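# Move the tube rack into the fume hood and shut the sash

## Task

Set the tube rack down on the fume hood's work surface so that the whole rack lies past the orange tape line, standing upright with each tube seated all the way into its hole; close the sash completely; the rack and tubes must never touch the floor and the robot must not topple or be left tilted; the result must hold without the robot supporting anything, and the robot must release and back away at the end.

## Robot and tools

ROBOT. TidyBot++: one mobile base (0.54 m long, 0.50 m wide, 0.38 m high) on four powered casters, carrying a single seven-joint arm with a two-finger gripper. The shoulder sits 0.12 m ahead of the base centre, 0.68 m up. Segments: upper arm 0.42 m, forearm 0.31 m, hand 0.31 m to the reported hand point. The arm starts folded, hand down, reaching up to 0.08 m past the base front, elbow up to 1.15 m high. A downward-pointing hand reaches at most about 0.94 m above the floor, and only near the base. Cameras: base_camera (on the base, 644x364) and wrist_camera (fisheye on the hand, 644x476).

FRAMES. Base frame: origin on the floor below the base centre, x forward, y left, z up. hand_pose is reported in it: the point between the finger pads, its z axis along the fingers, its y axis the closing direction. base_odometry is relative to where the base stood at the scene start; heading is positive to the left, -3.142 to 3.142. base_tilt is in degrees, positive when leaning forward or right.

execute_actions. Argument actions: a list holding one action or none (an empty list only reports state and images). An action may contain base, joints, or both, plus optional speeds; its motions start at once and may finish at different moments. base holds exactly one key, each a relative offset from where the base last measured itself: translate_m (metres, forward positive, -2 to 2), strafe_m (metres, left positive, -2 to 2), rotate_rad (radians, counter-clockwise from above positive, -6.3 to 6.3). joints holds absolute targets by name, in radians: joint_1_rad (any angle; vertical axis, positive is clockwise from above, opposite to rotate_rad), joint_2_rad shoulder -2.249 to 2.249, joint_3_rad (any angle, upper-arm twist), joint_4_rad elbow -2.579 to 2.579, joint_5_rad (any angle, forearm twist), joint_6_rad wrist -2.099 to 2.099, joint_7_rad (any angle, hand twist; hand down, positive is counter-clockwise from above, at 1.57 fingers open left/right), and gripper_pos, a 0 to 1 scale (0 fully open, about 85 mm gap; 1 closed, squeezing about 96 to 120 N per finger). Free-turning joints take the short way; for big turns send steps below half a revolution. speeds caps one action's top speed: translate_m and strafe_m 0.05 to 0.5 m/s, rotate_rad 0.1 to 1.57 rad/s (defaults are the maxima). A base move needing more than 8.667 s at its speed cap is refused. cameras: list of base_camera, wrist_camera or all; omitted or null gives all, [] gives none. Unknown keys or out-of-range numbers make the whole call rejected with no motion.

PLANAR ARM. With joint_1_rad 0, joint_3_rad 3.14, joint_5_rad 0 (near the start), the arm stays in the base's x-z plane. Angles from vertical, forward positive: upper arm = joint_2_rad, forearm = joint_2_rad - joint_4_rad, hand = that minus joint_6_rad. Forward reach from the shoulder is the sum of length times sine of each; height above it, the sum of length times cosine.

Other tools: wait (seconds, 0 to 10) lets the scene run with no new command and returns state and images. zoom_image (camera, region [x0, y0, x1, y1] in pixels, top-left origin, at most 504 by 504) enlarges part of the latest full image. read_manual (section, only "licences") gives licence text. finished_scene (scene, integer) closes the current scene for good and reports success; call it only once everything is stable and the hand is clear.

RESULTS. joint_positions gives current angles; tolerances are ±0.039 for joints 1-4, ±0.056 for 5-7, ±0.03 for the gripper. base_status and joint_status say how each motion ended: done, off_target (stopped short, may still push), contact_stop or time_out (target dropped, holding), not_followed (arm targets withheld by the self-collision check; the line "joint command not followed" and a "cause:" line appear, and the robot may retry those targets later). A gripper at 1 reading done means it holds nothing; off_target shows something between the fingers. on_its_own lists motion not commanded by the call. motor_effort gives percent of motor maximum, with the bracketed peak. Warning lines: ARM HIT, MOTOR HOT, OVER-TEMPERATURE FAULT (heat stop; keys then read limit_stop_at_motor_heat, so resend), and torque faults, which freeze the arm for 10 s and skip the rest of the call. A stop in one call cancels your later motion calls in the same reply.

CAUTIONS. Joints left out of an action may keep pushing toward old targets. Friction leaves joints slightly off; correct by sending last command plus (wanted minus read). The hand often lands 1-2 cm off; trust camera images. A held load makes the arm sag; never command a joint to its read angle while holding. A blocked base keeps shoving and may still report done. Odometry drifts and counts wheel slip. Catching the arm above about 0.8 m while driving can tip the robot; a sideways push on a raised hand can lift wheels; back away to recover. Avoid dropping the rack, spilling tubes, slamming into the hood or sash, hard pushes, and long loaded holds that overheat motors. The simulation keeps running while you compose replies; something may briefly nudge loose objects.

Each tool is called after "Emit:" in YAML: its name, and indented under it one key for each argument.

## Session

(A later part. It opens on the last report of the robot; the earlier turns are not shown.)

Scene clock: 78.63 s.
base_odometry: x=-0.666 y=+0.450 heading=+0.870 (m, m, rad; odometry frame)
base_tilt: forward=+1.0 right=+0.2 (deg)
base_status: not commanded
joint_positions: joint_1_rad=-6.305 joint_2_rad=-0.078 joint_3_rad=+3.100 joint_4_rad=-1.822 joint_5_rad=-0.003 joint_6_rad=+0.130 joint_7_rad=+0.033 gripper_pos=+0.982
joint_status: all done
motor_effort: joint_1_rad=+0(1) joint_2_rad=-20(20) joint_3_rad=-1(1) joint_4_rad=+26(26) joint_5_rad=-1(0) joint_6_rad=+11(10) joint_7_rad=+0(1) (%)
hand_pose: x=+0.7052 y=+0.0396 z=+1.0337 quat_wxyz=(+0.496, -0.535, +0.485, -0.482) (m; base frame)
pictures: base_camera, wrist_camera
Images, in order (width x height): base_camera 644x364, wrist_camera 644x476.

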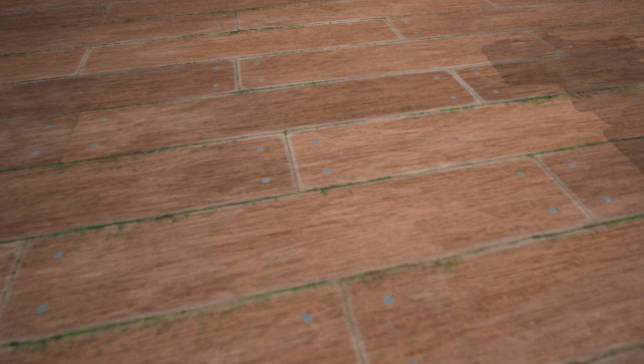

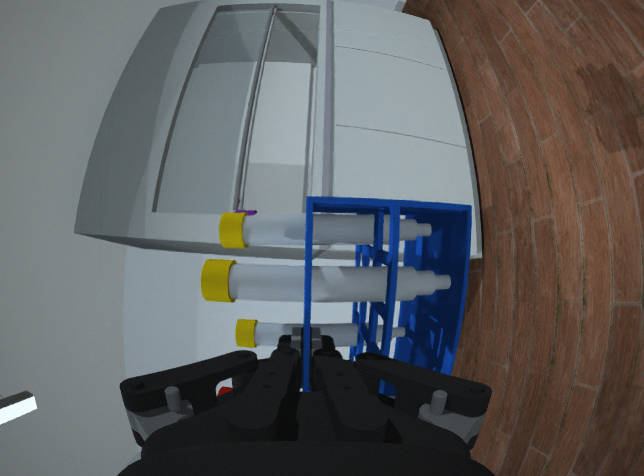

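Emit:
execute_actions:
  actions:
    - {"base":{"rotate_rad":0.18},"speeds":{"rotate_rad":0.4},"joints":{"joint_4_rad":-1.55,"joint_6_rad":-0.15}}
  cameras: []

Emit:
execute_actions:
  actions:
    - {"base":{"strafe_m":-1.0},"speeds":{"strafe_m":0.3}}
  cameras: []

Emit:
execute_actions:
  actions:
    - {"base":{"translate_m":0.6},"speeds":{"translate_m":0.3}}

Scene clock: 81.53 s.
base_odometry: x=-0.666 y=+0.450 heading=+1.049 (m, m, rad; odometry frame)
base_tilt: forward=+1.0 right=+0.2 (deg)
base_status: done
joint_positions: joint_1_rad=-6.298 joint_2_rad=-0.078 joint_3_rad=+3.098 joint_4_rad=-1.569 joint_5_rad=-0.003 joint_6_rad=-0.120 joint_7_rad=+0.033 gripper_pos=+0.982
joint_status: all done
motor_effort: joint_1_rad=+0(2) joint_2_rad=-20(21) joint_3_rad=+0(2) joint_4_rad=+26(27) joint_5_rad=+0(0) joint_6_rad=+10(11) joint_7_rad=-1(1) (%)
hand_pose: x=+0.7088 y=+0.0373 z=+1.1142 quat_wxyz=(+0.496, -0.533, +0.486, -0.484) (m; base frame)
pictures: none
No camera images: the call's "cameras" was empty. Leave "cameras" out to get every camera's image.

Scene clock: 85.83 s.
base_odometry: x=+0.200 y=-0.050 heading=+1.047 (m, m, rad; odometry frame)
base_tilt: forward=+1.0 right=+0.3 (deg)
base_status: done
joint_positions: joint_1_rad=-6.298 joint_2_rad=-0.078 joint_3_rad=+3.098 joint_4_rad=-1.569 joint_5_rad=-0.003 joint_6_rad=-0.120 joint_7_rad=+0.033 gripper_pos=+0.982
joint_status: not commanded
motor_effort: joint_1_rad=+0(3) joint_2_rad=-20(22) joint_3_rad=-1(2) joint_4_rad=+26(27) joint_5_rad=+0(0) joint_6_rad=+11(10) joint_7_rad=-1(1) (%)
hand_pose: x=+0.7088 y=+0.0371 z=+1.1141 quat_wxyz=(+0.496, -0.533, +0.486, -0.484) (m; base frame)
pictures: none
No camera images: the call's "cameras" was empty. Leave "cameras" out to get every camera's image.

Scene clock: 88.80 s.
base_odometry: x=+0.501 y=+0.469 heading=+1.047 (m, m, rad; odometry frame)
base_tilt: forward=+1.0 right=+0.2 (deg)
base_status: done
joint_positions: joint_1_rad=-6.298 joint_2_rad=-0.083 joint_3_rad=+3.098 joint_4_rad=-1.568 joint_5_rad=-0.003 joint_6_rad=-0.123 joint_7_rad=+0.033 gripper_pos=+0.982
joint_status: not commanded
motor_effort: joint_1_rad=+0(1) joint_2_rad=-20(24) joint_3_rad=-1(2) joint_4_rad=+27(28) joint_5_rad=+0(0) joint_6_rad=+10(11) joint_7_rad=-1(1) (%)
hand_pose: x=+0.7067 y=+0.0370 z=+1.1161 quat_wxyz=(+0.496, -0.532, +0.485, -0.485) (m; base frame)
pictures: base_camera, wrist_camera
Images, in order (width x height): base_camera 644x364, wrist_camera 644x476.

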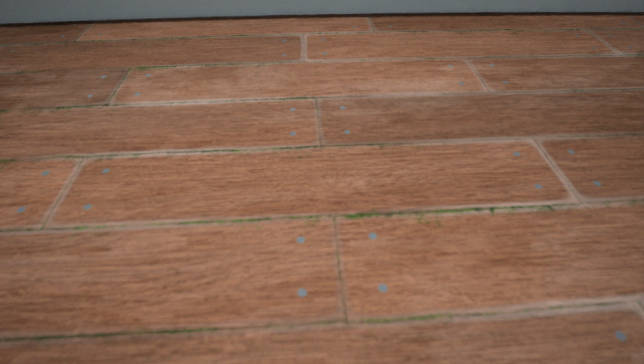

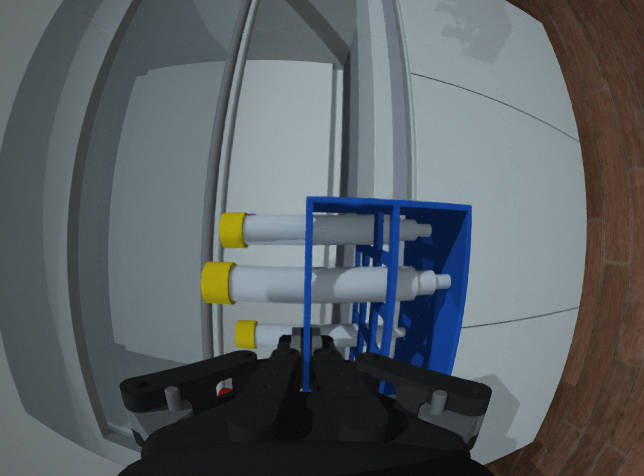

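Emit:
execute_actions:
  actions:
    - {"base":{"translate_m":0.5},"speeds":{"translate_m":0.2}}

Scene clock: 92.73 s.
base_odometry: x=+0.751 y=+0.902 heading=+1.047 (m, m, rad; odometry frame)
base_tilt: forward=+1.0 right=+0.2 (deg)
base_status: done
joint_positions: joint_1_rad=-6.298 joint_2_rad=-0.086 joint_3_rad=+3.098 joint_4_rad=-1.568 joint_5_rad=-0.003 joint_6_rad=-0.124 joint_7_rad=+0.033 gripper_pos=+0.982
joint_status: not commanded
motor_effort: joint_1_rad=+0(2) joint_2_rad=-21(24) joint_3_rad=-1(1) joint_4_rad=+27(27) joint_5_rad=+0(1) joint_6_rad=+10(11) joint_7_rad=+0(1) (%)
hand_pose: x=+0.7053 y=+0.0370 z=+1.1178 quat_wxyz=(+0.497, -0.532, +0.485, -0.485) (m; base frame)
pictures: base_camera, wrist_camera
Images, in order (width x height): base_camera 644x364, wrist_camera 644x476.

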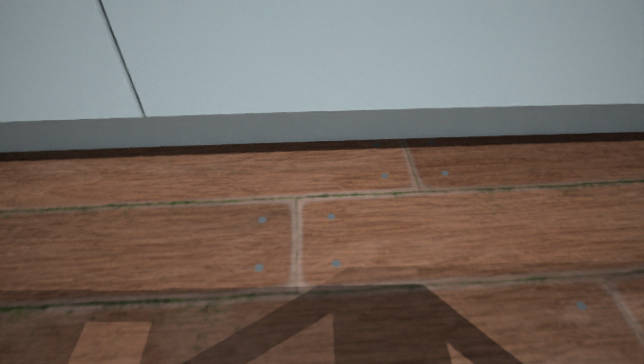

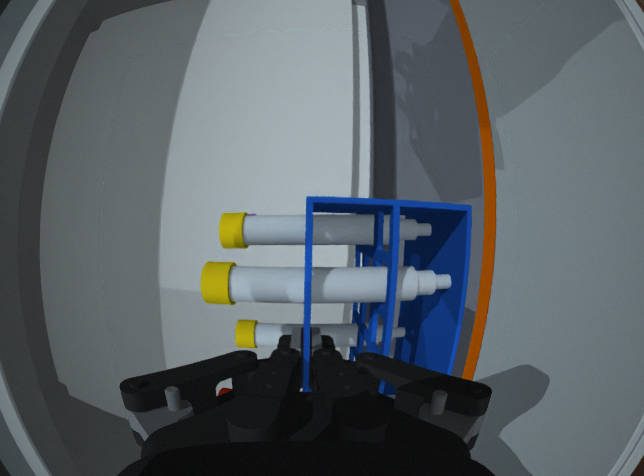

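Emit:
execute_actions:
  actions:
    - {"base":{"translate_m":0.22},"speeds":{"translate_m":0.15}}
  cameras: []

Emit:
execute_actions:
  actions:
    - {"joints":{"joint_4_rad":-1.74,"joint_6_rad":0.04}}

Scene clock: 95.90 s.
base_odometry: x=+0.862 y=+1.093 heading=+1.046 (m, m, rad; odometry frame)
base_tilt: forward=+1.0 right=+0.2 (deg)
base_status: done
joint_positions: joint_1_rad=-6.298 joint_2_rad=-0.089 joint_3_rad=+3.098 joint_4_rad=-1.568 joint_5_rad=-0.003 joint_6_rad=-0.125 joint_7_rad=+0.033 gripper_pos=+0.982
joint_status: not commanded
motor_effort: joint_1_rad=-1(1) joint_2_rad=-21(23) joint_3_rad=-1(2) joint_4_rad=+27(28) joint_5_rad=-1(1) joint_6_rad=+11(11) joint_7_rad=-1(1) (%)
hand_pose: x=+0.7043 y=+0.0370 z=+1.1190 quat_wxyz=(+0.497, -0.531, +0.484, -0.486) (m; base frame)
pictures: none
No camera images: the call's "cameras" was empty. Leave "cameras" out to get every camera's image.

Scene clock: 97.10 s.
base_odometry: x=+0.862 y=+1.093 heading=+1.046 (m, m, rad; odometry frame)
base_tilt: forward=+1.0 right=+0.2 (deg)
base_status: not commanded
joint_positions: joint_1_rad=-6.298 joint_2_rad=-0.089 joint_3_rad=+3.098 joint_4_rad=-1.738 joint_5_rad=-0.003 joint_6_rad=-0.004 joint_7_rad=+0.033 gripper_pos=+0.982
joint_status: all done
motor_effort: joint_1_rad=+0(0) joint_2_rad=-20(22) joint_3_rad=+0(0) joint_4_rad=+27(28) joint_5_rad=+0(1) joint_6_rad=+10(10) joint_7_rad=-1(1) (%)
hand_pose: x=+0.7038 y=+0.0366 z=+1.0508 quat_wxyz=(+0.485, -0.543, +0.496, -0.474) (m; base frame)
pictures: base_camera, wrist_camera
Images, in order (width x height): base_camera 644x364, wrist_camera 644x476.

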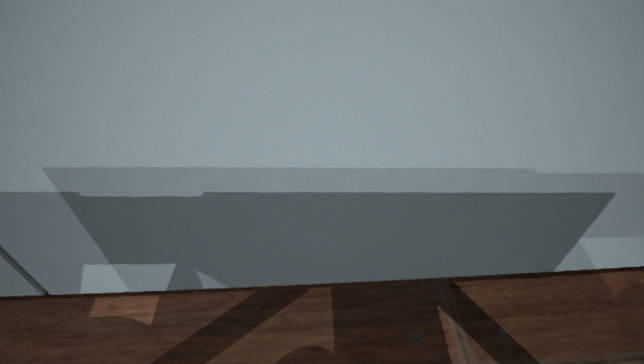

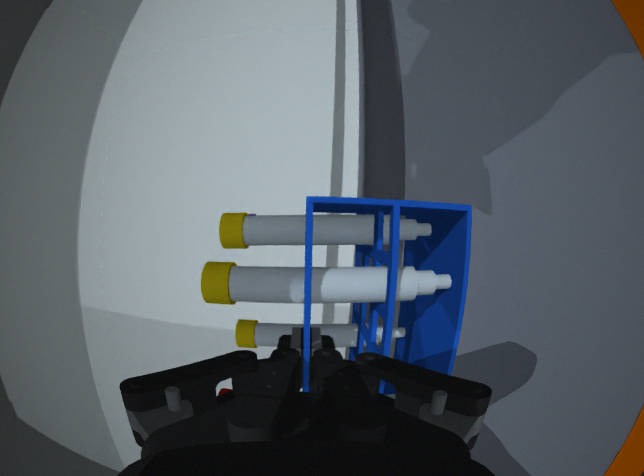

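Tape is now beside/behind the camera. Lower further.

Emit:
execute_actions:
  actions:
    - {"joints":{"joint_4_rad":-1.86,"joint_6_rad":0.19}}
  cameras: ["wrist_camera"]

Scene clock: 98.53 s.
base_odometry: x=+0.862 y=+1.093 heading=+1.046 (m, m, rad; odometry frame)
base_tilt: forward=+1.0 right=+0.2 (deg)
base_status: not commanded
joint_positions: joint_1_rad=-6.298 joint_2_rad=-0.089 joint_3_rad=+3.098 joint_4_rad=-1.857 joint_5_rad=-0.003 joint_6_rad=+0.146 joint_7_rad=+0.033 gripper_pos=+0.982
joint_status: all done
motor_effort: joint_1_rad=+0(1) joint_2_rad=-19(20) joint_3_rad=-1(0) joint_4_rad=+26(28) joint_5_rad=-1(0) joint_6_rad=+10(10) joint_7_rad=+0(1) (%)
hand_pose: x=+0.6993 y=+0.0361 z=+1.0229 quat_wxyz=(+0.492, -0.536, +0.489, -0.481) (m; base frame)
pictures: wrist_camera
Images, in order (width x height): wrist_camera 644x476.

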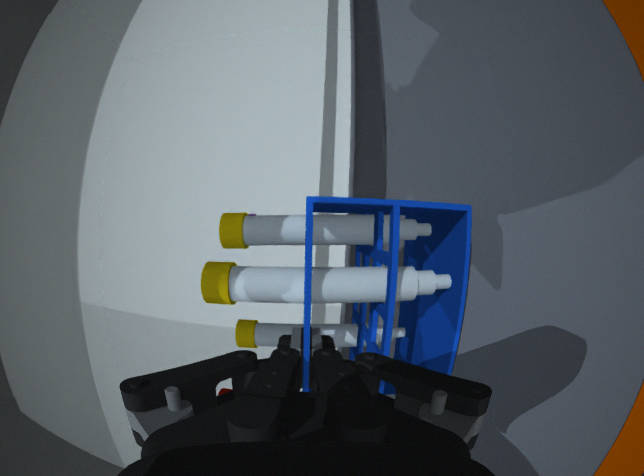

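Emit:
execute_actions:
  actions:
    - {"joints":{"joint_4_rad":-1.96,"joint_6_rad":0.29}}
  cameras: ["wrist_camera"]

Scene clock: 100.10 s.
base_odometry: x=+0.862 y=+1.093 heading=+1.046 (m, m, rad; odometry frame)
base_tilt: forward=+1.0 right=+0.2 (deg)
base_status: not commanded
joint_positions: joint_1_rad=-6.298 joint_2_rad=-0.089 joint_3_rad=+3.098 joint_4_rad=-1.941 joint_5_rad=-0.003 joint_6_rad=+0.258 joint_7_rad=+0.033 gripper_pos=+0.982
joint_status: all done
motor_effort: joint_1_rad=+1(1) joint_2_rad=-17(20) joint_3_rad=+0(2) joint_4_rad=+23(27) joint_5_rad=+0(0) joint_6_rad=+8(9) joint_7_rad=+0(0) (%)
hand_pose: x=+0.6933 y=+0.0356 z=+1.0065 quat_wxyz=(+0.500, -0.528, +0.482, -0.489) (m; base frame)
pictures: wrist_camera
Images, in order (width x height): wrist_camera 644x476.

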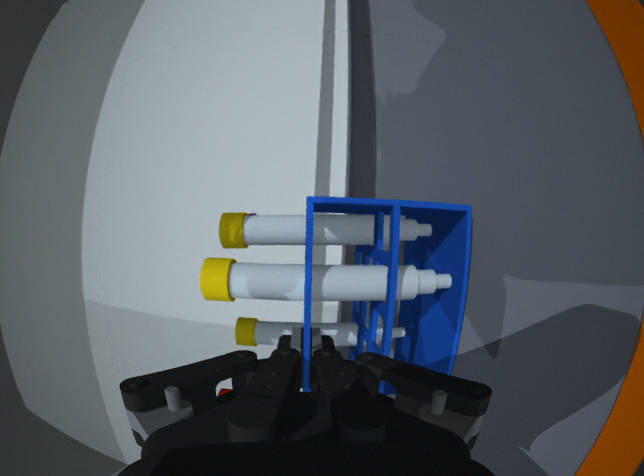

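Emit:
execute_actions:
  actions:
    - {"joints":{"gripper_pos":0.6,"joint_4_rad":-1.93,"joint_6_rad":0.27}}
  cameras: []

Emit:
execute_actions:
  actions:
    - {"base":{"translate_m":-0.4},"speeds":{"translate_m":0.2}}
  cameras: []

Emit:
execute_actions:
  actions:
    - {"joints":{"joint_7_rad":1.57,"gripper_pos":0.0,"joint_4_rad":-1.5,"joint_6_rad":-0.6}}
  cameras: ["wrist_camera"]

Scene clock: 102.30 s.
base_odometry: x=+0.862 y=+1.093 heading=+1.046 (m, m, rad; odometry frame)
base_tilt: forward=+1.0 right=+0.2 (deg)
base_status: not commanded
joint_positions: joint_1_rad=-6.298 joint_2_rad=-0.089 joint_3_rad=+3.098 joint_4_rad=-1.935 joint_5_rad=-0.003 joint_6_rad=+0.258 joint_7_rad=+0.033 gripper_pos=+0.600
joint_status: all done
motor_effort: joint_1_rad=+1(0) joint_2_rad=-17(18) joint_3_rad=-1(0) joint_4_rad=+24(26) joint_5_rad=-1(0) joint_6_rad=+9(10) joint_7_rad=+0(0) (%)
hand_pose: x=+0.6938 y=+0.0357 z=+1.0099 quat_wxyz=(+0.501, -0.527, +0.481, -0.490) (m; base frame)
pictures: none
No camera images: the call's "cameras" was empty. Leave "cameras" out to get every camera's image.

Scene clock: 107.40 s.
base_odometry: x=+0.663 y=+0.750 heading=+1.048 (m, m, rad; odometry frame)
base_tilt: forward=+1.1 right=+0.2 (deg)
base_status: translate_m time_out (by the wheels' count: -0.396 of -0.400)
joint_positions: joint_1_rad=-6.293 joint_2_rad=+0.091 joint_3_rad=+3.107 joint_4_rad=-1.773 joint_5_rad=-0.003 joint_6_rad=+0.347 joint_7_rad=+0.033 gripper_pos=+0.601
joint_status: not commanded
motor_effort: joint_1_rad=+1(4) joint_2_rad=-57(63) joint_3_rad=-3(6) joint_4_rad=-5(25) joint_5_rad=+0(0) joint_6_rad=-5(9) joint_7_rad=-1(0) (%)
hand_pose: x=+0.7680 y=+0.0286 z=+1.0268 quat_wxyz=(+0.517, -0.503, +0.469, -0.509) (m; base frame)
pictures: none
No camera images: the call's "cameras" was empty. Leave "cameras" out to get every camera's image.

not run: a stop came earlier in this reply.

Something caught.

Emit:
execute_actions:
  actions: []

Scene clock: 107.73 s.
base_odometry: x=+0.663 y=+0.750 heading=+1.048 (m, m, rad; odometry frame)
base_tilt: forward=+1.1 right=+0.3 (deg)
base_status: translate_m time_out (by the wheels' count: -0.396 of -0.400)
joint_positions: joint_1_rad=-6.293 joint_2_rad=+0.091 joint_3_rad=+3.107 joint_4_rad=-1.773 joint_5_rad=-0.003 joint_6_rad=+0.347 joint_7_rad=+0.033 gripper_pos=+0.601
joint_status: not commanded
motor_effort: joint_1_rad=+0(4) joint_2_rad=-57(63) joint_3_rad=-2(6) joint_4_rad=-5(25) joint_5_rad=+0(0) joint_6_rad=-4(9) joint_7_rad=+0(0) (%)
hand_pose: x=+0.7680 y=+0.0286 z=+1.0268 quat_wxyz=(+0.517, -0.503, +0.469, -0.509) (m; base frame)
pictures: base_camera, wrist_camera
Images, in order (width x height): base_camera 644x364, wrist_camera 644x476.

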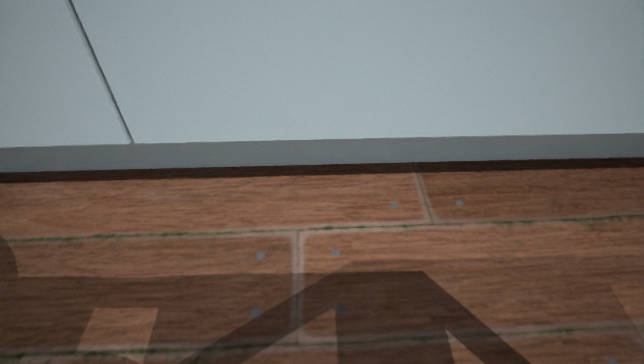

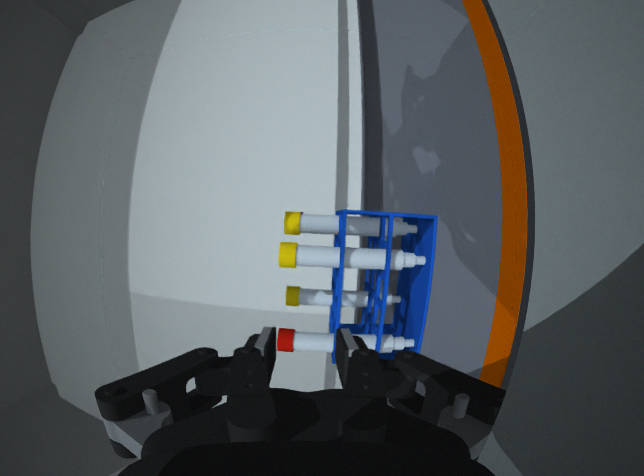

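Emit:
execute_actions:
  actions:
    - {"base":{"translate_m":0.12},"speeds":{"translate_m":0.1},"joints":{"joint_2_rad":-0.1,"joint_4_rad":-1.6,"joint_6_rad":-0.1,"gripper_pos":1.0}}
  cameras: []

Emit:
execute_actions:
  actions:
    - {"base":{"translate_m":-0.4},"speeds":{"translate_m":0.2}}
  cameras: []

Emit:
execute_actions:
  actions:
    - {"joints":{"joint_7_rad":1.57,"gripper_pos":0.0,"joint_4_rad":-1.3,"joint_6_rad":-0.5}}
  cameras: ["wrist_camera"]

Scene clock: 110.57 s.
base_odometry: x=+0.723 y=+0.854 heading=+1.048 (m, m, rad; odometry frame)
base_tilt: forward=+1.0 right=+0.2 (deg)
base_status: done
joint_positions: joint_1_rad=-6.292 joint_2_rad=-0.096 joint_3_rad=+3.105 joint_4_rad=-1.611 joint_5_rad=-0.003 joint_6_rad=-0.065 joint_7_rad=+0.033 gripper_pos=+0.999
joint_status: all done
motor_effort: joint_1_rad=+0(2) joint_2_rad=-19(60) joint_3_rad=-1(4) joint_4_rad=+26(28) joint_5_rad=+0(0) joint_6_rad=+10(11) joint_7_rad=-1(0) (%)
hand_pose: x=+0.7028 y=+0.0293 z=+1.1151 quat_wxyz=(+0.500, -0.522, +0.482, -0.495) (m; base frame)
pictures: none
No camera images: the call's "cameras" was empty. Leave "cameras" out to get every camera's image.

Scene clock: 113.30 s.
base_odometry: x=+0.523 y=+0.507 heading=+1.047 (m, m, rad; odometry frame)
base_tilt: forward=+1.0 right=+0.2 (deg)
base_status: done
joint_positions: joint_1_rad=-6.292 joint_2_rad=-0.098 joint_3_rad=+3.105 joint_4_rad=-1.611 joint_5_rad=-0.003 joint_6_rad=-0.067 joint_7_rad=+0.033 gripper_pos=+0.999
joint_status: not commanded
motor_effort: joint_1_rad=+0(1) joint_2_rad=-18(23) joint_3_rad=+0(3) joint_4_rad=+25(26) joint_5_rad=+0(0) joint_6_rad=+10(10) joint_7_rad=+0(1) (%)
hand_pose: x=+0.7020 y=+0.0294 z=+1.1158 quat_wxyz=(+0.501, -0.522, +0.482, -0.495) (m; base frame)
pictures: none
No camera images: the call's "cameras" was empty. Leave "cameras" out to get every camera's image.

Scene clock: 115.13 s.
base_odometry: x=+0.523 y=+0.507 heading=+1.047 (m, m, rad; odometry frame)
base_tilt: forward=+1.0 right=+0.2 (deg)
base_status: not commanded
joint_positions: joint_1_rad=-6.292 joint_2_rad=-0.098 joint_3_rad=+3.105 joint_4_rad=-1.313 joint_5_rad=-0.003 joint_6_rad=-0.463 joint_7_rad=+1.552 gripper_pos=+0.000
joint_status: all done
motor_effort: joint_1_rad=+0(0) joint_2_rad=-17(19) joint_3_rad=+0(0) joint_4_rad=+24(25) joint_5_rad=-1(0) joint_6_rad=+9(9) joint_7_rad=-1(1) (%)
hand_pose: x=+0.6810 y=+0.0290 z=+1.1763 quat_wxyz=(+0.021, -0.744, -0.011, -0.668) (m; base frame)
pictures: wrist_camera
Images, in order (width x height): wrist_camera 644x476.

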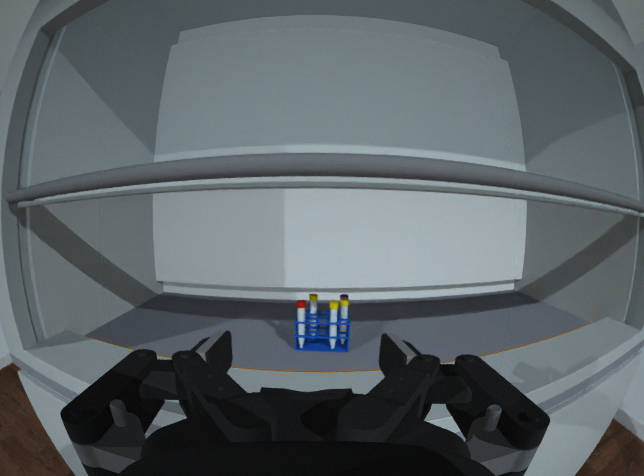

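Emit:
execute_actions:
  actions:
    - {"base":{"translate_m":0.2},"speeds":{"translate_m":0.15},"joints":{"joint_7_rad":0.0,"joint_2_rad":0.08,"joint_4_rad":-0.86,"joint_6_rad":-0.66}}
  cameras: ["wrist_camera"]

Scene clock: 120.27 s.
base_odometry: x=+0.622 y=+0.679 heading=+1.045 (m, m, rad; odometry frame)
base_tilt: forward=+1.0 right=+0.3 (deg)
base_status: translate_m time_out (by the wheels' count: +0.198 of +0.200)
joint_positions: joint_1_rad=-6.306 joint_2_rad=-0.083 joint_3_rad=+3.058 joint_4_rad=-0.898 joint_5_rad=-0.003 joint_6_rad=-0.790 joint_7_rad=+0.032 gripper_pos=+0.001
joint_status: joint_2_rad off_target (ended at -0.083, target +0.080); joint_6_rad off_target (ended at -0.790, target -0.660); the others done
motor_effort: joint_1_rad=+7(9) joint_2_rad=+14(26) joint_3_rad=+8(11) joint_4_rad=+23(40) joint_5_rad=+4(6) joint_6_rad=+24(45) joint_7_rad=-2(3) (%)
hand_pose: x=+0.6196 y=+0.0601 z=+1.3058 quat_wxyz=(+0.509, -0.544, +0.470, -0.473) (m; base frame)
pictures: wrist_camera
Images, in order (width x height): wrist_camera 644x476.

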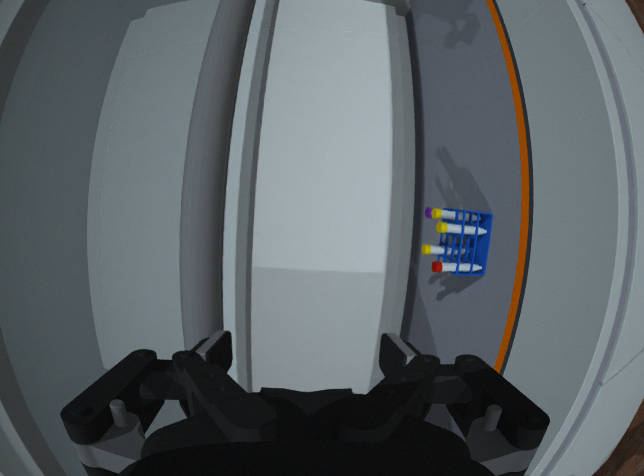

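Emit:
execute_actions:
  actions:
    - {"base":{"translate_m":-0.15},"speeds":{"translate_m":0.1}}
  cameras: []

Emit:
execute_actions:
  actions:
    - {"joints":{"joint_1_rad":0,"joint_2_rad":0.08,"joint_4_rad":-0.66,"joint_6_rad":-0.86}}
  cameras: ["wrist_camera"]

Scene clock: 123.07 s.
base_odometry: x=+0.547 y=+0.549 heading=+1.044 (m, m, rad; odometry frame)
base_tilt: forward=+1.0 right=+0.3 (deg)
base_status: done
joint_positions: joint_1_rad=-6.297 joint_2_rad=+0.086 joint_3_rad=+3.092 joint_4_rad=-0.869 joint_5_rad=-0.003 joint_6_rad=-0.693 joint_7_rad=+0.032 gripper_pos=+0.000
joint_status: not commanded
on_its_own: joint_2_rad moved +0.170 to your old target +0.080; joint_6_rad moved +0.097 to your old target -0.660
motor_effort: joint_1_rad=+0(8) joint_2_rad=-21(27) joint_3_rad=-1(8) joint_4_rad=+21(24) joint_5_rad=+0(5) joint_6_rad=+10(24) joint_7_rad=-1(1) (%)
hand_pose: x=+0.7206 y=+0.0378 z=+1.2583 quat_wxyz=(+0.490, -0.542, +0.495, -0.470) (m; base frame)
pictures: none
No camera images: the call's "cameras" was empty. Leave "cameras" out to get every camera's image.

Scene clock: 124.27 s.
base_odometry: x=+0.547 y=+0.549 heading=+1.044 (m, m, rad; odometry frame)
base_tilt: forward=+1.0 right=+0.3 (deg)
base_status: not commanded
joint_positions: joint_1_rad=-6.297 joint_2_rad=+0.086 joint_3_rad=+3.092 joint_4_rad=-0.672 joint_5_rad=-0.003 joint_6_rad=-0.823 joint_7_rad=+0.032 gripper_pos=+0.000
joint_status: all done
motor_effort: joint_1_rad=+0(1) joint_2_rad=-19(24) joint_3_rad=-1(1) joint_4_rad=+19(21) joint_5_rad=-1(1) joint_6_rad=+9(10) joint_7_rad=-1(1) (%)
hand_pose: x=+0.6804 y=+0.0351 z=+1.3265 quat_wxyz=(+0.507, -0.525, +0.479, -0.487) (m; base frame)
pictures: wrist_camera
Images, in order (width x height): wrist_camera 644x476.

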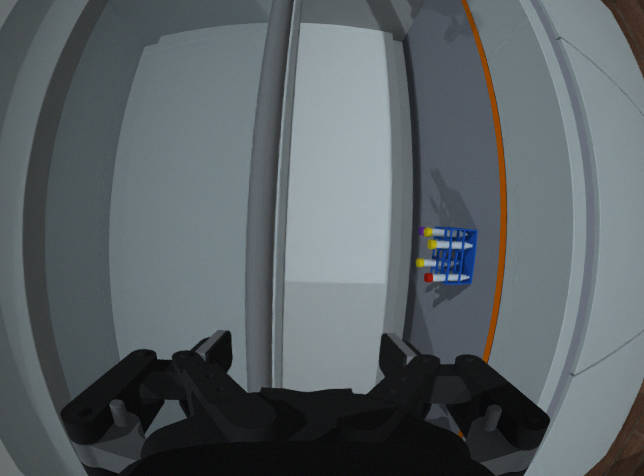

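Emit:
execute_actions:
  actions:
    - {"base":{"translate_m":0.09},"speeds":{"translate_m":0.05}}
  cameras: ["wrist_camera"]

Emit:
execute_actions:
  actions:
    - {"joints":{"joint_2_rad":0.0,"joint_4_rad":-1.3,"joint_6_rad":-0.3}}

Scene clock: 127.33 s.
base_odometry: x=+0.592 y=+0.627 heading=+1.043 (m, m, rad; odometry frame)
base_tilt: forward=+1.0 right=+0.2 (deg)
base_status: done
joint_positions: joint_1_rad=-6.297 joint_2_rad=+0.078 joint_3_rad=+3.092 joint_4_rad=-0.666 joint_5_rad=-0.003 joint_6_rad=-0.824 joint_7_rad=+0.032 gripper_pos=+0.000
joint_status: not commanded
motor_effort: joint_1_rad=-1(1) joint_2_rad=-18(22) joint_3_rad=-1(2) joint_4_rad=+19(20) joint_5_rad=+0(0) joint_6_rad=+9(10) joint_7_rad=+0(0) (%)
hand_pose: x=+0.6741 y=+0.0349 z=+1.3338 quat_wxyz=(+0.511, -0.522, +0.476, -0.491) (m; base frame)
pictures: wrist_camera
Images, in order (width x height): wrist_camera 644x476.

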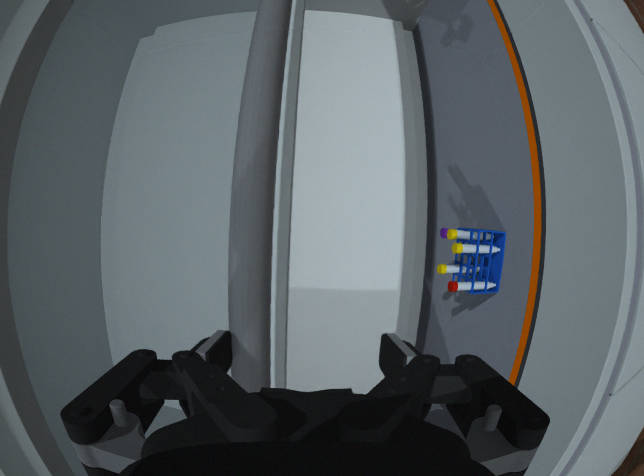

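Scene clock: 129.23 s.
base_odometry: x=+0.592 y=+0.627 heading=+1.043 (m, m, rad; odometry frame)
base_tilt: forward=+1.0 right=+0.3 (deg)
base_status: not commanded
joint_positions: joint_1_rad=-6.297 joint_2_rad=+0.020 joint_3_rad=+3.092 joint_4_rad=-1.286 joint_5_rad=-0.003 joint_6_rad=-0.337 joint_7_rad=+0.032 gripper_pos=+0.000
joint_status: all done
motor_effort: joint_1_rad=+0(1) joint_2_rad=-21(25) joint_3_rad=-1(0) joint_4_rad=+24(26) joint_5_rad=-1(1) joint_6_rad=+8(11) joint_7_rad=-1(0) (%)
hand_pose: x=+0.7395 y=+0.0408 z=+1.1626 quat_wxyz=(+0.491, -0.541, +0.493, -0.473) (m; base frame)
pictures: base_camera, wrist_camera
Images, in order (width x height): base_camera 644x364, wrist_camera 644x476.

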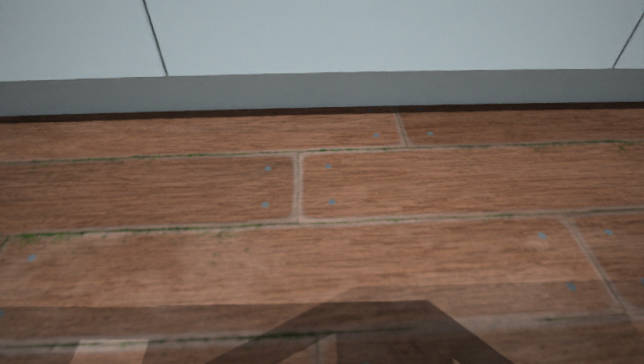

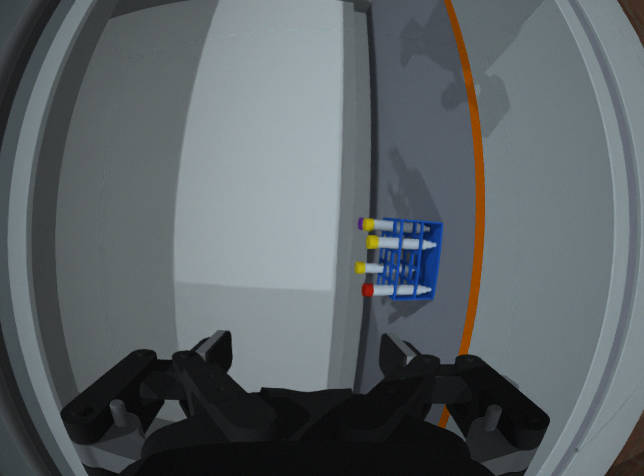

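Emit:
execute_actions:
  actions:
    - {"base":{"translate_m":-0.08},"speeds":{"translate_m":0.1}}
  cameras: []

Emit:
execute_actions:
  actions:
    - {"joints":{"joint_2_rad":0.08,"joint_4_rad":-0.55,"joint_6_rad":-0.97}}
  cameras: []

Emit:
execute_actions:
  actions:
    - {"base":{"translate_m":0.2},"speeds":{"translate_m":0.05}}

Scene clock: 131.57 s.
base_odometry: x=+0.552 y=+0.557 heading=+1.042 (m, m, rad; odometry frame)
base_tilt: forward=+0.9 right=+0.3 (deg)
base_status: done
joint_positions: joint_1_rad=-6.297 joint_2_rad=+0.012 joint_3_rad=+3.092 joint_4_rad=-1.287 joint_5_rad=-0.003 joint_6_rad=-0.335 joint_7_rad=+0.032 gripper_pos=+0.000
joint_status: not commanded
motor_effort: joint_1_rad=+0(2) joint_2_rad=-21(27) joint_3_rad=-1(1) joint_4_rad=+25(26) joint_5_rad=+0(0) joint_6_rad=+9(9) joint_7_rad=+0(1) (%)
hand_pose: x=+0.7354 y=+0.0407 z=+1.1678 quat_wxyz=(+0.493, -0.539, +0.491, -0.475) (m; base frame)
pictures: none
No camera images: the call's "cameras" was empty. Leave "cameras" out to get every camera's image.

Scene clock: 133.87 s.
base_odometry: x=+0.552 y=+0.557 heading=+1.042 (m, m, rad; odometry frame)
base_tilt: forward=+1.0 right=+0.3 (deg)
base_status: not commanded
joint_positions: joint_1_rad=-6.297 joint_2_rad=+0.055 joint_3_rad=+3.092 joint_4_rad=-0.564 joint_5_rad=-0.003 joint_6_rad=-0.933 joint_7_rad=+0.032 gripper_pos=+0.000
joint_status: all done
motor_effort: joint_1_rad=+1(1) joint_2_rad=-17(24) joint_3_rad=-1(1) joint_4_rad=+17(26) joint_5_rad=-1(0) joint_6_rad=+9(10) joint_7_rad=-1(1) (%)
hand_pose: x=+0.6337 y=+0.0331 z=+1.3641 quat_wxyz=(+0.514, -0.518, +0.471, -0.495) (m; base frame)
pictures: none
No camera images: the call's "cameras" was empty. Leave "cameras" out to get every camera's image.

Scene clock: 138.23 s.
base_odometry: x=+0.653 y=+0.730 heading=+1.041 (m, m, rad; odometry frame)
base_tilt: forward=+1.0 right=+0.2 (deg)
base_status: done
joint_positions: joint_1_rad=-6.297 joint_2_rad=+0.024 joint_3_rad=+3.092 joint_4_rad=-0.554 joint_5_rad=-0.003 joint_6_rad=-0.969 joint_7_rad=+0.032 gripper_pos=+0.000
joint_status: not commanded
motor_effort: joint_1_rad=+1(0) joint_2_rad=-4(20) joint_3_rad=+0(0) joint_4_rad=+14(18) joint_5_rad=-1(0) joint_6_rad=+13(15) joint_7_rad=+0(1) (%)
hand_pose: x=+0.6105 y=+0.0327 z=+1.3731 quat_wxyz=(+0.515, -0.517, +0.470, -0.496) (m; base frame)
pictures: base_camera, wrist_camera
Images, in order (width x height): base_camera 644x364, wrist_camera 644x476.

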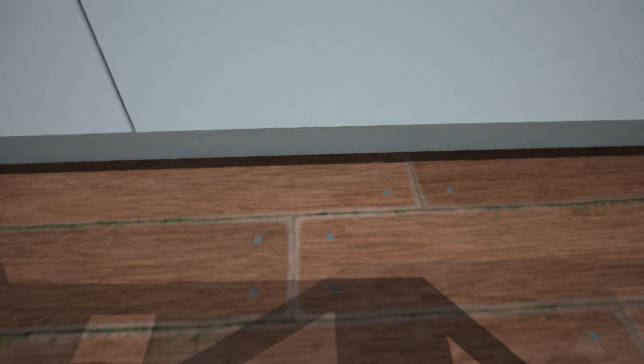

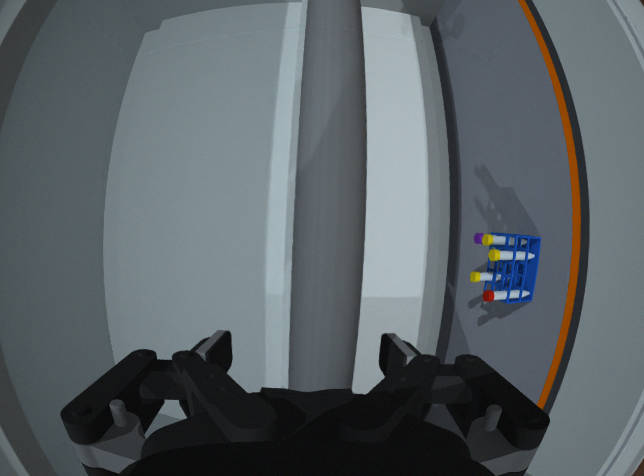

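Emit:
execute_actions:
  actions:
    - {"base":{"translate_m":-0.1},"speeds":{"translate_m":0.08},"joints":{"joint_2_rad":-0.05,"joint_4_rad":-1.2,"joint_6_rad":-0.42}}

Scene clock: 141.80 s.
base_odometry: x=+0.602 y=+0.644 heading=+1.041 (m, m, rad; odometry frame)
base_tilt: forward=+1.0 right=+0.2 (deg)
base_status: done
joint_positions: joint_1_rad=-6.297 joint_2_rad=-0.040 joint_3_rad=+3.093 joint_4_rad=-1.200 joint_5_rad=-0.003 joint_6_rad=-0.453 joint_7_rad=+0.032 gripper_pos=+0.000
joint_status: all done
motor_effort: joint_1_rad=+0(2) joint_2_rad=-19(23) joint_3_rad=+0(3) joint_4_rad=+23(26) joint_5_rad=+0(0) joint_6_rad=+9(12) joint_7_rad=-1(0) (%)
hand_pose: x=+0.6997 y=+0.0392 z=+1.2142 quat_wxyz=(+0.497, -0.534, +0.486, -0.481) (m; base frame)
pictures: base_camera, wrist_camera
Images, in order (width x height): base_camera 644x364, wrist_camera 644x476.

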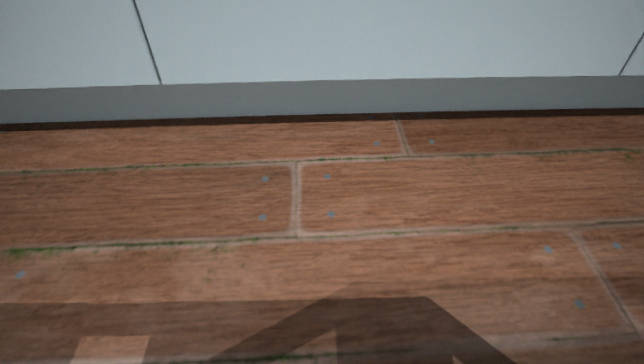

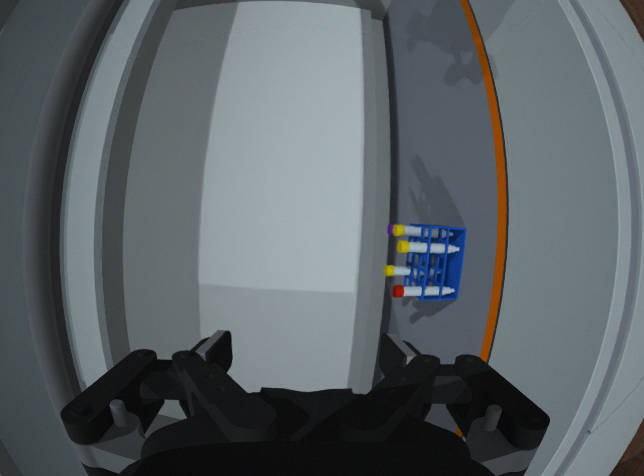

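Emit:
execute_actions:
  actions:
    - {"joints":{"joint_2_rad":0.08,"joint_4_rad":-0.55,"joint_6_rad":-0.97},"base":{"translate_m":-0.04}}
  cameras: []

Emit:
execute_actions:
  actions:
    - {"base":{"translate_m":0.13},"speeds":{"translate_m":0.05}}
  cameras: []

Emit:
execute_actions:
  actions:
    - {"joints":{"gripper_pos":1.0}}
  cameras: ["wrist_camera"]

Emit:
execute_actions:
  actions:
    - {"base":{"translate_m":-0.06},"speeds":{"translate_m":0.05},"joints":{"joint_2_rad":-0.05,"joint_4_rad":-1.2,"joint_6_rad":-0.42}}
  cameras: ["wrist_camera"]

Scene clock: 145.17 s.
base_odometry: x=+0.582 y=+0.609 heading=+1.039 (m, m, rad; odometry frame)
base_tilt: forward=+1.0 right=+0.3 (deg)
base_status: done
joint_positions: joint_1_rad=-6.297 joint_2_rad=+0.052 joint_3_rad=+3.093 joint_4_rad=-0.565 joint_5_rad=-0.003 joint_6_rad=-0.933 joint_7_rad=+0.032 gripper_pos=+0.000
joint_status: all done
motor_effort: joint_1_rad=+1(0) joint_2_rad=-18(24) joint_3_rad=-1(1) joint_4_rad=+17(25) joint_5_rad=-1(0) joint_6_rad=+9(9) joint_7_rad=-1(0) (%)
hand_pose: x=+0.6319 y=+0.0325 z=+1.3653 quat_wxyz=(+0.515, -0.517, +0.471, -0.496) (m; base frame)
pictures: none
No camera images: the call's "cameras" was empty. Leave "cameras" out to get every camera's image.

Scene clock: 148.17 s.
base_odometry: x=+0.648 y=+0.721 heading=+1.038 (m, m, rad; odometry frame)
base_tilt: forward=+1.0 right=+0.2 (deg)
base_status: done
joint_positions: joint_1_rad=-6.297 joint_2_rad=+0.039 joint_3_rad=+3.093 joint_4_rad=-0.555 joint_5_rad=-0.003 joint_6_rad=-0.958 joint_7_rad=+0.032 gripper_pos=+0.000
joint_status: not commanded
motor_effort: joint_1_rad=+1(0) joint_2_rad=-9(19) joint_3_rad=+0(2) joint_4_rad=+15(18) joint_5_rad=+0(0) joint_6_rad=+11(14) joint_7_rad=-1(0) (%)
hand_pose: x=+0.6209 y=+0.0323 z=+1.3688 quat_wxyz=(+0.514, -0.518, +0.472, -0.495) (m; base frame)
pictures: none
No camera images: the call's "cameras" was empty. Leave "cameras" out to get every camera's image.

Scene clock: 149.27 s.
base_odometry: x=+0.648 y=+0.721 heading=+1.038 (m, m, rad; odometry frame)
base_tilt: forward=+1.0 right=+0.2 (deg)
base_status: not commanded
joint_positions: joint_1_rad=-6.296 joint_2_rad=+0.025 joint_3_rad=+3.093 joint_4_rad=-0.549 joint_5_rad=-0.003 joint_6_rad=-0.994 joint_7_rad=+0.031 gripper_pos=+0.617
joint_status: gripper_pos off_target (ended at +0.617, target +1.000)
motor_effort: joint_1_rad=+1(1) joint_2_rad=-3(8) joint_3_rad=+0(1) joint_4_rad=+16(19) joint_5_rad=+1(1) joint_6_rad=+14(21) joint_7_rad=+1(1) (%)
hand_pose: x=+0.6101 y=+0.0316 z=+1.3671 quat_wxyz=(+0.510, -0.522, +0.476, -0.491) (m; base frame)
pictures: wrist_camera
Images, in order (width x height): wrist_camera 644x476.

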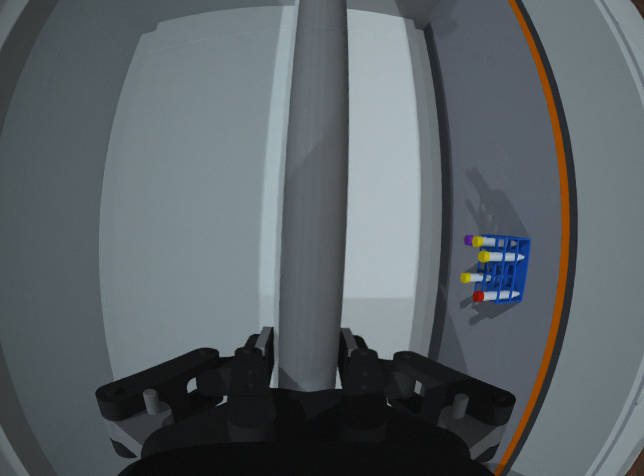

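Scene clock: 151.27 s.
base_odometry: x=+0.617 y=+0.670 heading=+1.039 (m, m, rad; odometry frame)
base_tilt: forward=+1.0 right=+0.3 (deg)
base_status: done
joint_positions: joint_1_rad=-6.291 joint_2_rad=-0.079 joint_3_rad=+3.103 joint_4_rad=-1.128 joint_5_rad=-0.003 joint_6_rad=-0.383 joint_7_rad=+0.014 gripper_pos=+0.623
joint_status: joint_4_rad off_target (ended at -1.128, target -1.200); the others done
motor_effort: joint_1_rad=-3(4) joint_2_rad=-8(14) joint_3_rad=-5(5) joint_4_rad=+11(15) joint_5_rad=-1(3) joint_6_rad=-2(14) joint_7_rad=+0(4) (%)
hand_pose: x=+0.6655 y=+0.0293 z=+1.3009 quat_wxyz=(+0.543, -0.478, +0.449, -0.524) (m; base frame)
pictures: wrist_camera
Images, in order (width x height): wrist_camera 644x476.

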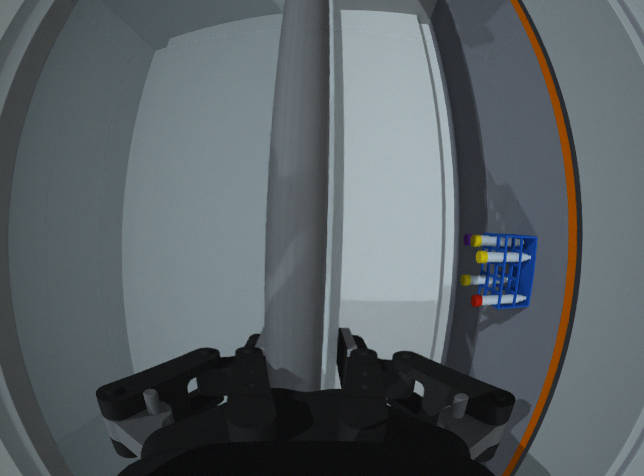

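Emit:
execute_actions:
  actions:
    - {"base":{"translate_m":-0.03},"speeds":{"translate_m":0.05},"joints":{"joint_2_rad":-0.09,"joint_4_rad":-1.65,"joint_6_rad":0.0}}
  cameras: []

Emit:
execute_actions:
  actions:
    - {"joints":{"joint_2_rad":-0.09,"joint_4_rad":-2.0,"joint_6_rad":0.35}}
  cameras: ["wrist_camera"]

Scene clock: 154.03 s.
base_odometry: x=+0.602 y=+0.644 heading=+1.039 (m, m, rad; odometry frame)
base_tilt: forward=+1.0 right=+0.3 (deg)
base_status: done
joint_positions: joint_1_rad=-6.290 joint_2_rad=-0.122 joint_3_rad=+3.106 joint_4_rad=-1.608 joint_5_rad=-0.003 joint_6_rad=+0.000 joint_7_rad=+0.014 gripper_pos=+0.663
joint_status: joint_4_rad off_target (ended at -1.608, target -1.650); the others done
on_its_own: gripper_pos moved +0.040 toward your old target +1.000
motor_effort: joint_1_rad=-3(4) joint_2_rad=-7(25) joint_3_rad=-4(6) joint_4_rad=+19(20) joint_5_rad=+1(3) joint_6_rad=+8(8) joint_7_rad=+0(3) (%)
hand_pose: x=+0.6900 y=+0.0276 z=+1.1523 quat_wxyz=(+0.528, -0.492, +0.464, -0.513) (m; base frame)
pictures: none
No camera images: the call's "cameras" was empty. Leave "cameras" out to get every camera's image.

Scene clock: 155.93 s.
base_odometry: x=+0.602 y=+0.644 heading=+1.039 (m, m, rad; odometry frame)
base_tilt: forward=+1.0 right=+0.2 (deg)
base_status: not commanded
joint_positions: joint_1_rad=-6.290 joint_2_rad=-0.101 joint_3_rad=+3.106 joint_4_rad=-1.955 joint_5_rad=-0.003 joint_6_rad=+0.319 joint_7_rad=+0.014 gripper_pos=+0.691
joint_status: joint_4_rad off_target (ended at -1.955, target -2.000); the others done
motor_effort: joint_1_rad=+2(3) joint_2_rad=-17(22) joint_3_rad=+0(5) joint_4_rad=+17(19) joint_5_rad=+0(3) joint_6_rad=+9(12) joint_7_rad=+0(2) (%)
hand_pose: x=+0.6885 y=+0.0262 z=+1.0239 quat_wxyz=(+0.516, -0.504, +0.477, -0.502) (m; base frame)
pictures: wrist_camera
Images, in order (width x height): wrist_camera 644x476.

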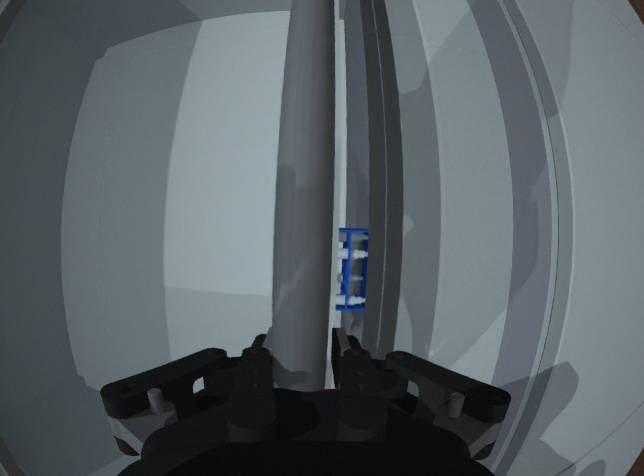

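Emit:
execute_actions:
  actions:
    - {"joints":{"joint_2_rad":-0.05,"joint_4_rad":-2.15,"joint_6_rad":0.55}}
  cameras: ["wrist_camera"]

Scene clock: 157.60 s.
base_odometry: x=+0.602 y=+0.644 heading=+1.039 (m, m, rad; odometry frame)
base_tilt: forward=+1.0 right=+0.2 (deg)
base_status: not commanded
joint_positions: joint_1_rad=-6.290 joint_2_rad=-0.080 joint_3_rad=+3.106 joint_4_rad=-2.010 joint_5_rad=-0.003 joint_6_rad=+0.463 joint_7_rad=+0.014 gripper_pos=+0.691
joint_status: joint_4_rad off_target (ended at -2.010, target -2.150); joint_6_rad off_target (ended at +0.463, target +0.550); the others done
motor_effort: joint_1_rad=+1(1) joint_2_rad=-17(20) joint_3_rad=+0(0) joint_4_rad=+0(18) joint_5_rad=+2(2) joint_6_rad=+18(18) joint_7_rad=+3(3) (%)
hand_pose: x=+0.6885 y=+0.0259 z=+1.0229 quat_wxyz=(+0.532, -0.486, +0.460, -0.518) (m; base frame)
pictures: wrist_camera
Images, in order (width x height): wrist_camera 644x476.

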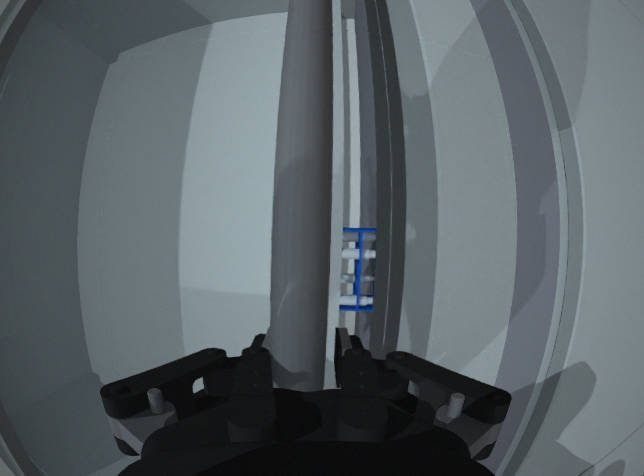

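Emit:
execute_actions:
  actions:
    - {"joints":{"joint_2_rad":-0.09,"joint_4_rad":-1.9,"joint_6_rad":0.27,"gripper_pos":0.3}}
  cameras: []

Emit:
execute_actions:
  actions:
    - {"base":{"translate_m":-0.12},"speeds":{"translate_m":0.1}}
  cameras: []

Emit:
execute_actions:
  actions:
    - {"joints":{"joint_4_rad":-1.68,"joint_6_rad":0.05,"gripper_pos":1.0}}
  cameras: []

Emit:
execute_actions:
  actions:
    - {"base":{"translate_m":0.11},"speeds":{"translate_m":0.05}}
  cameras: ["wrist_camera"]

Emit:
execute_actions:
  actions:
    - {"joints":{"joint_4_rad":-2.05,"joint_6_rad":0.45}}
  cameras: ["wrist_camera"]

Scene clock: 160.83 s.
base_odometry: x=+0.602 y=+0.644 heading=+1.039 (m, m, rad; odometry frame)
base_tilt: forward=+1.0 right=+0.3 (deg)
base_status: not commanded
joint_positions: joint_1_rad=-6.290 joint_2_rad=-0.096 joint_3_rad=+3.106 joint_4_rad=-1.918 joint_5_rad=-0.003 joint_6_rad=+0.306 joint_7_rad=+0.013 gripper_pos=+0.300
joint_status: all done
motor_effort: joint_1_rad=+0(0) joint_2_rad=-18(19) joint_3_rad=+0(0) joint_4_rad=+25(24) joint_5_rad=+0(4) joint_6_rad=+9(20) joint_7_rad=-1(4) (%)
hand_pose: x=+0.6931 y=+0.0264 z=+1.0388 quat_wxyz=(+0.520, -0.499, +0.473, -0.506) (m; base frame)
pictures: none
No camera images: the call's "cameras" was empty. Leave "cameras" out to get every camera's image.

Scene clock: 162.60 s.
base_odometry: x=+0.541 y=+0.540 heading=+1.038 (m, m, rad; odometry frame)
base_tilt: forward=+1.0 right=+0.3 (deg)
base_status: done
joint_positions: joint_1_rad=-6.290 joint_2_rad=-0.095 joint_3_rad=+3.106 joint_4_rad=-1.917 joint_5_rad=-0.003 joint_6_rad=+0.305 joint_7_rad=+0.013 gripper_pos=+0.300
joint_status: not commanded
motor_effort: joint_1_rad=+1(1) joint_2_rad=-18(22) joint_3_rad=-1(0) joint_4_rad=+25(25) joint_5_rad=+0(0) joint_6_rad=+10(10) joint_7_rad=-1(1) (%)
hand_pose: x=+0.6936 y=+0.0264 z=+1.0392 quat_wxyz=(+0.520, -0.499, +0.473, -0.506) (m; base frame)
pictures: none
No camera images: the call's "cameras" was empty. Leave "cameras" out to get every camera's image.

Scene clock: 163.83 s.
base_odometry: x=+0.541 y=+0.540 heading=+1.038 (m, m, rad; odometry frame)
base_tilt: forward=+1.0 right=+0.2 (deg)
base_status: not commanded
joint_positions: joint_1_rad=-6.290 joint_2_rad=-0.095 joint_3_rad=+3.106 joint_4_rad=-1.692 joint_5_rad=-0.003 joint_6_rad=+0.087 joint_7_rad=+0.013 gripper_pos=+0.999
joint_status: all done
motor_effort: joint_1_rad=-1(1) joint_2_rad=-18(19) joint_3_rad=+0(0) joint_4_rad=+25(26) joint_5_rad=+0(0) joint_6_rad=+9(10) joint_7_rad=-1(1) (%)
hand_pose: x=+0.7032 y=+0.0273 z=+1.1112 quat_wxyz=(+0.522, -0.498, +0.471, -0.507) (m; base frame)
pictures: none
No camera images: the call's "cameras" was empty. Leave "cameras" out to get every camera's image.

Scene clock: 166.47 s.
base_odometry: x=+0.597 y=+0.635 heading=+1.037 (m, m, rad; odometry frame)
base_tilt: forward=+1.0 right=+0.2 (deg)
base_status: done
joint_positions: joint_1_rad=-6.290 joint_2_rad=-0.094 joint_3_rad=+3.106 joint_4_rad=-1.692 joint_5_rad=-0.003 joint_6_rad=+0.085 joint_7_rad=+0.013 gripper_pos=+0.999
joint_status: not commanded
motor_effort: joint_1_rad=+0(1) joint_2_rad=-19(24) joint_3_rad=+0(1) joint_4_rad=+25(26) joint_5_rad=+1(1) joint_6_rad=+9(9) joint_7_rad=+0(1) (%)
hand_pose: x=+0.7034 y=+0.0273 z=+1.1105 quat_wxyz=(+0.522, -0.498, +0.472, -0.507) (m; base frame)
pictures: wrist_camera
Images, in order (width x height): wrist_camera 644x476.

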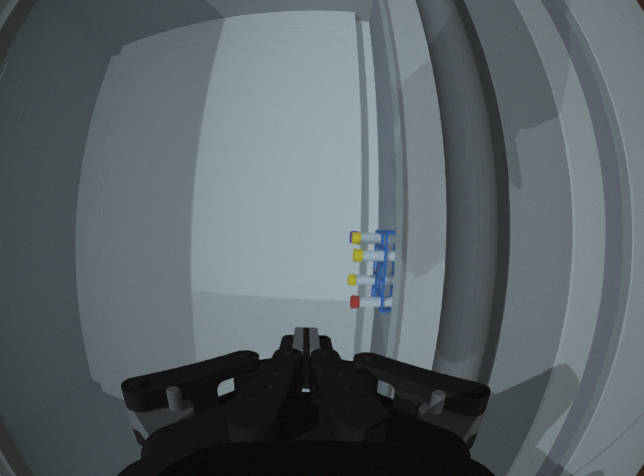

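Scene clock: 167.97 s.
base_odometry: x=+0.597 y=+0.635 heading=+1.038 (m, m, rad; odometry frame)
base_tilt: forward=+1.0 right=+0.3 (deg)
base_status: not commanded
joint_positions: joint_1_rad=-6.290 joint_2_rad=-0.116 joint_3_rad=+3.106 joint_4_rad=-1.979 joint_5_rad=-0.003 joint_6_rad=+0.462 joint_7_rad=+0.013 gripper_pos=+0.999
joint_status: joint_4_rad off_target (ended at -1.979, target -2.050); the others done
motor_effort: joint_1_rad=+1(0) joint_2_rad=-9(19) joint_3_rad=+0(0) joint_4_rad=+14(26) joint_5_rad=+0(0) joint_6_rad=+2(10) joint_7_rad=+0(0) (%)
hand_pose: x=+0.6770 y=+0.0259 z=+1.0616 quat_wxyz=(+0.548, -0.468, +0.443, -0.533) (m; base frame)
pictures: wrist_camera
Images, in order (width x height): wrist_camera 644x476.

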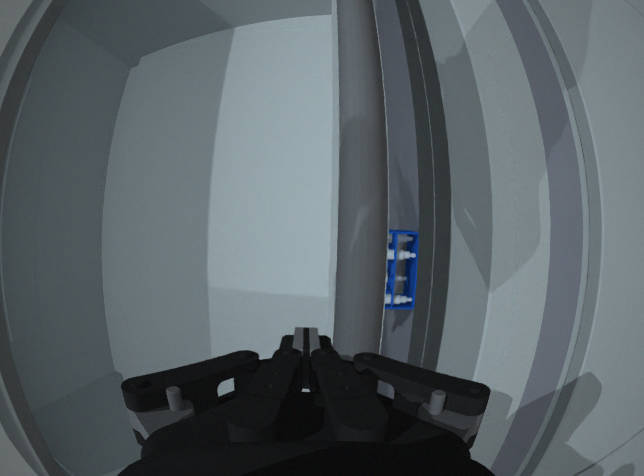

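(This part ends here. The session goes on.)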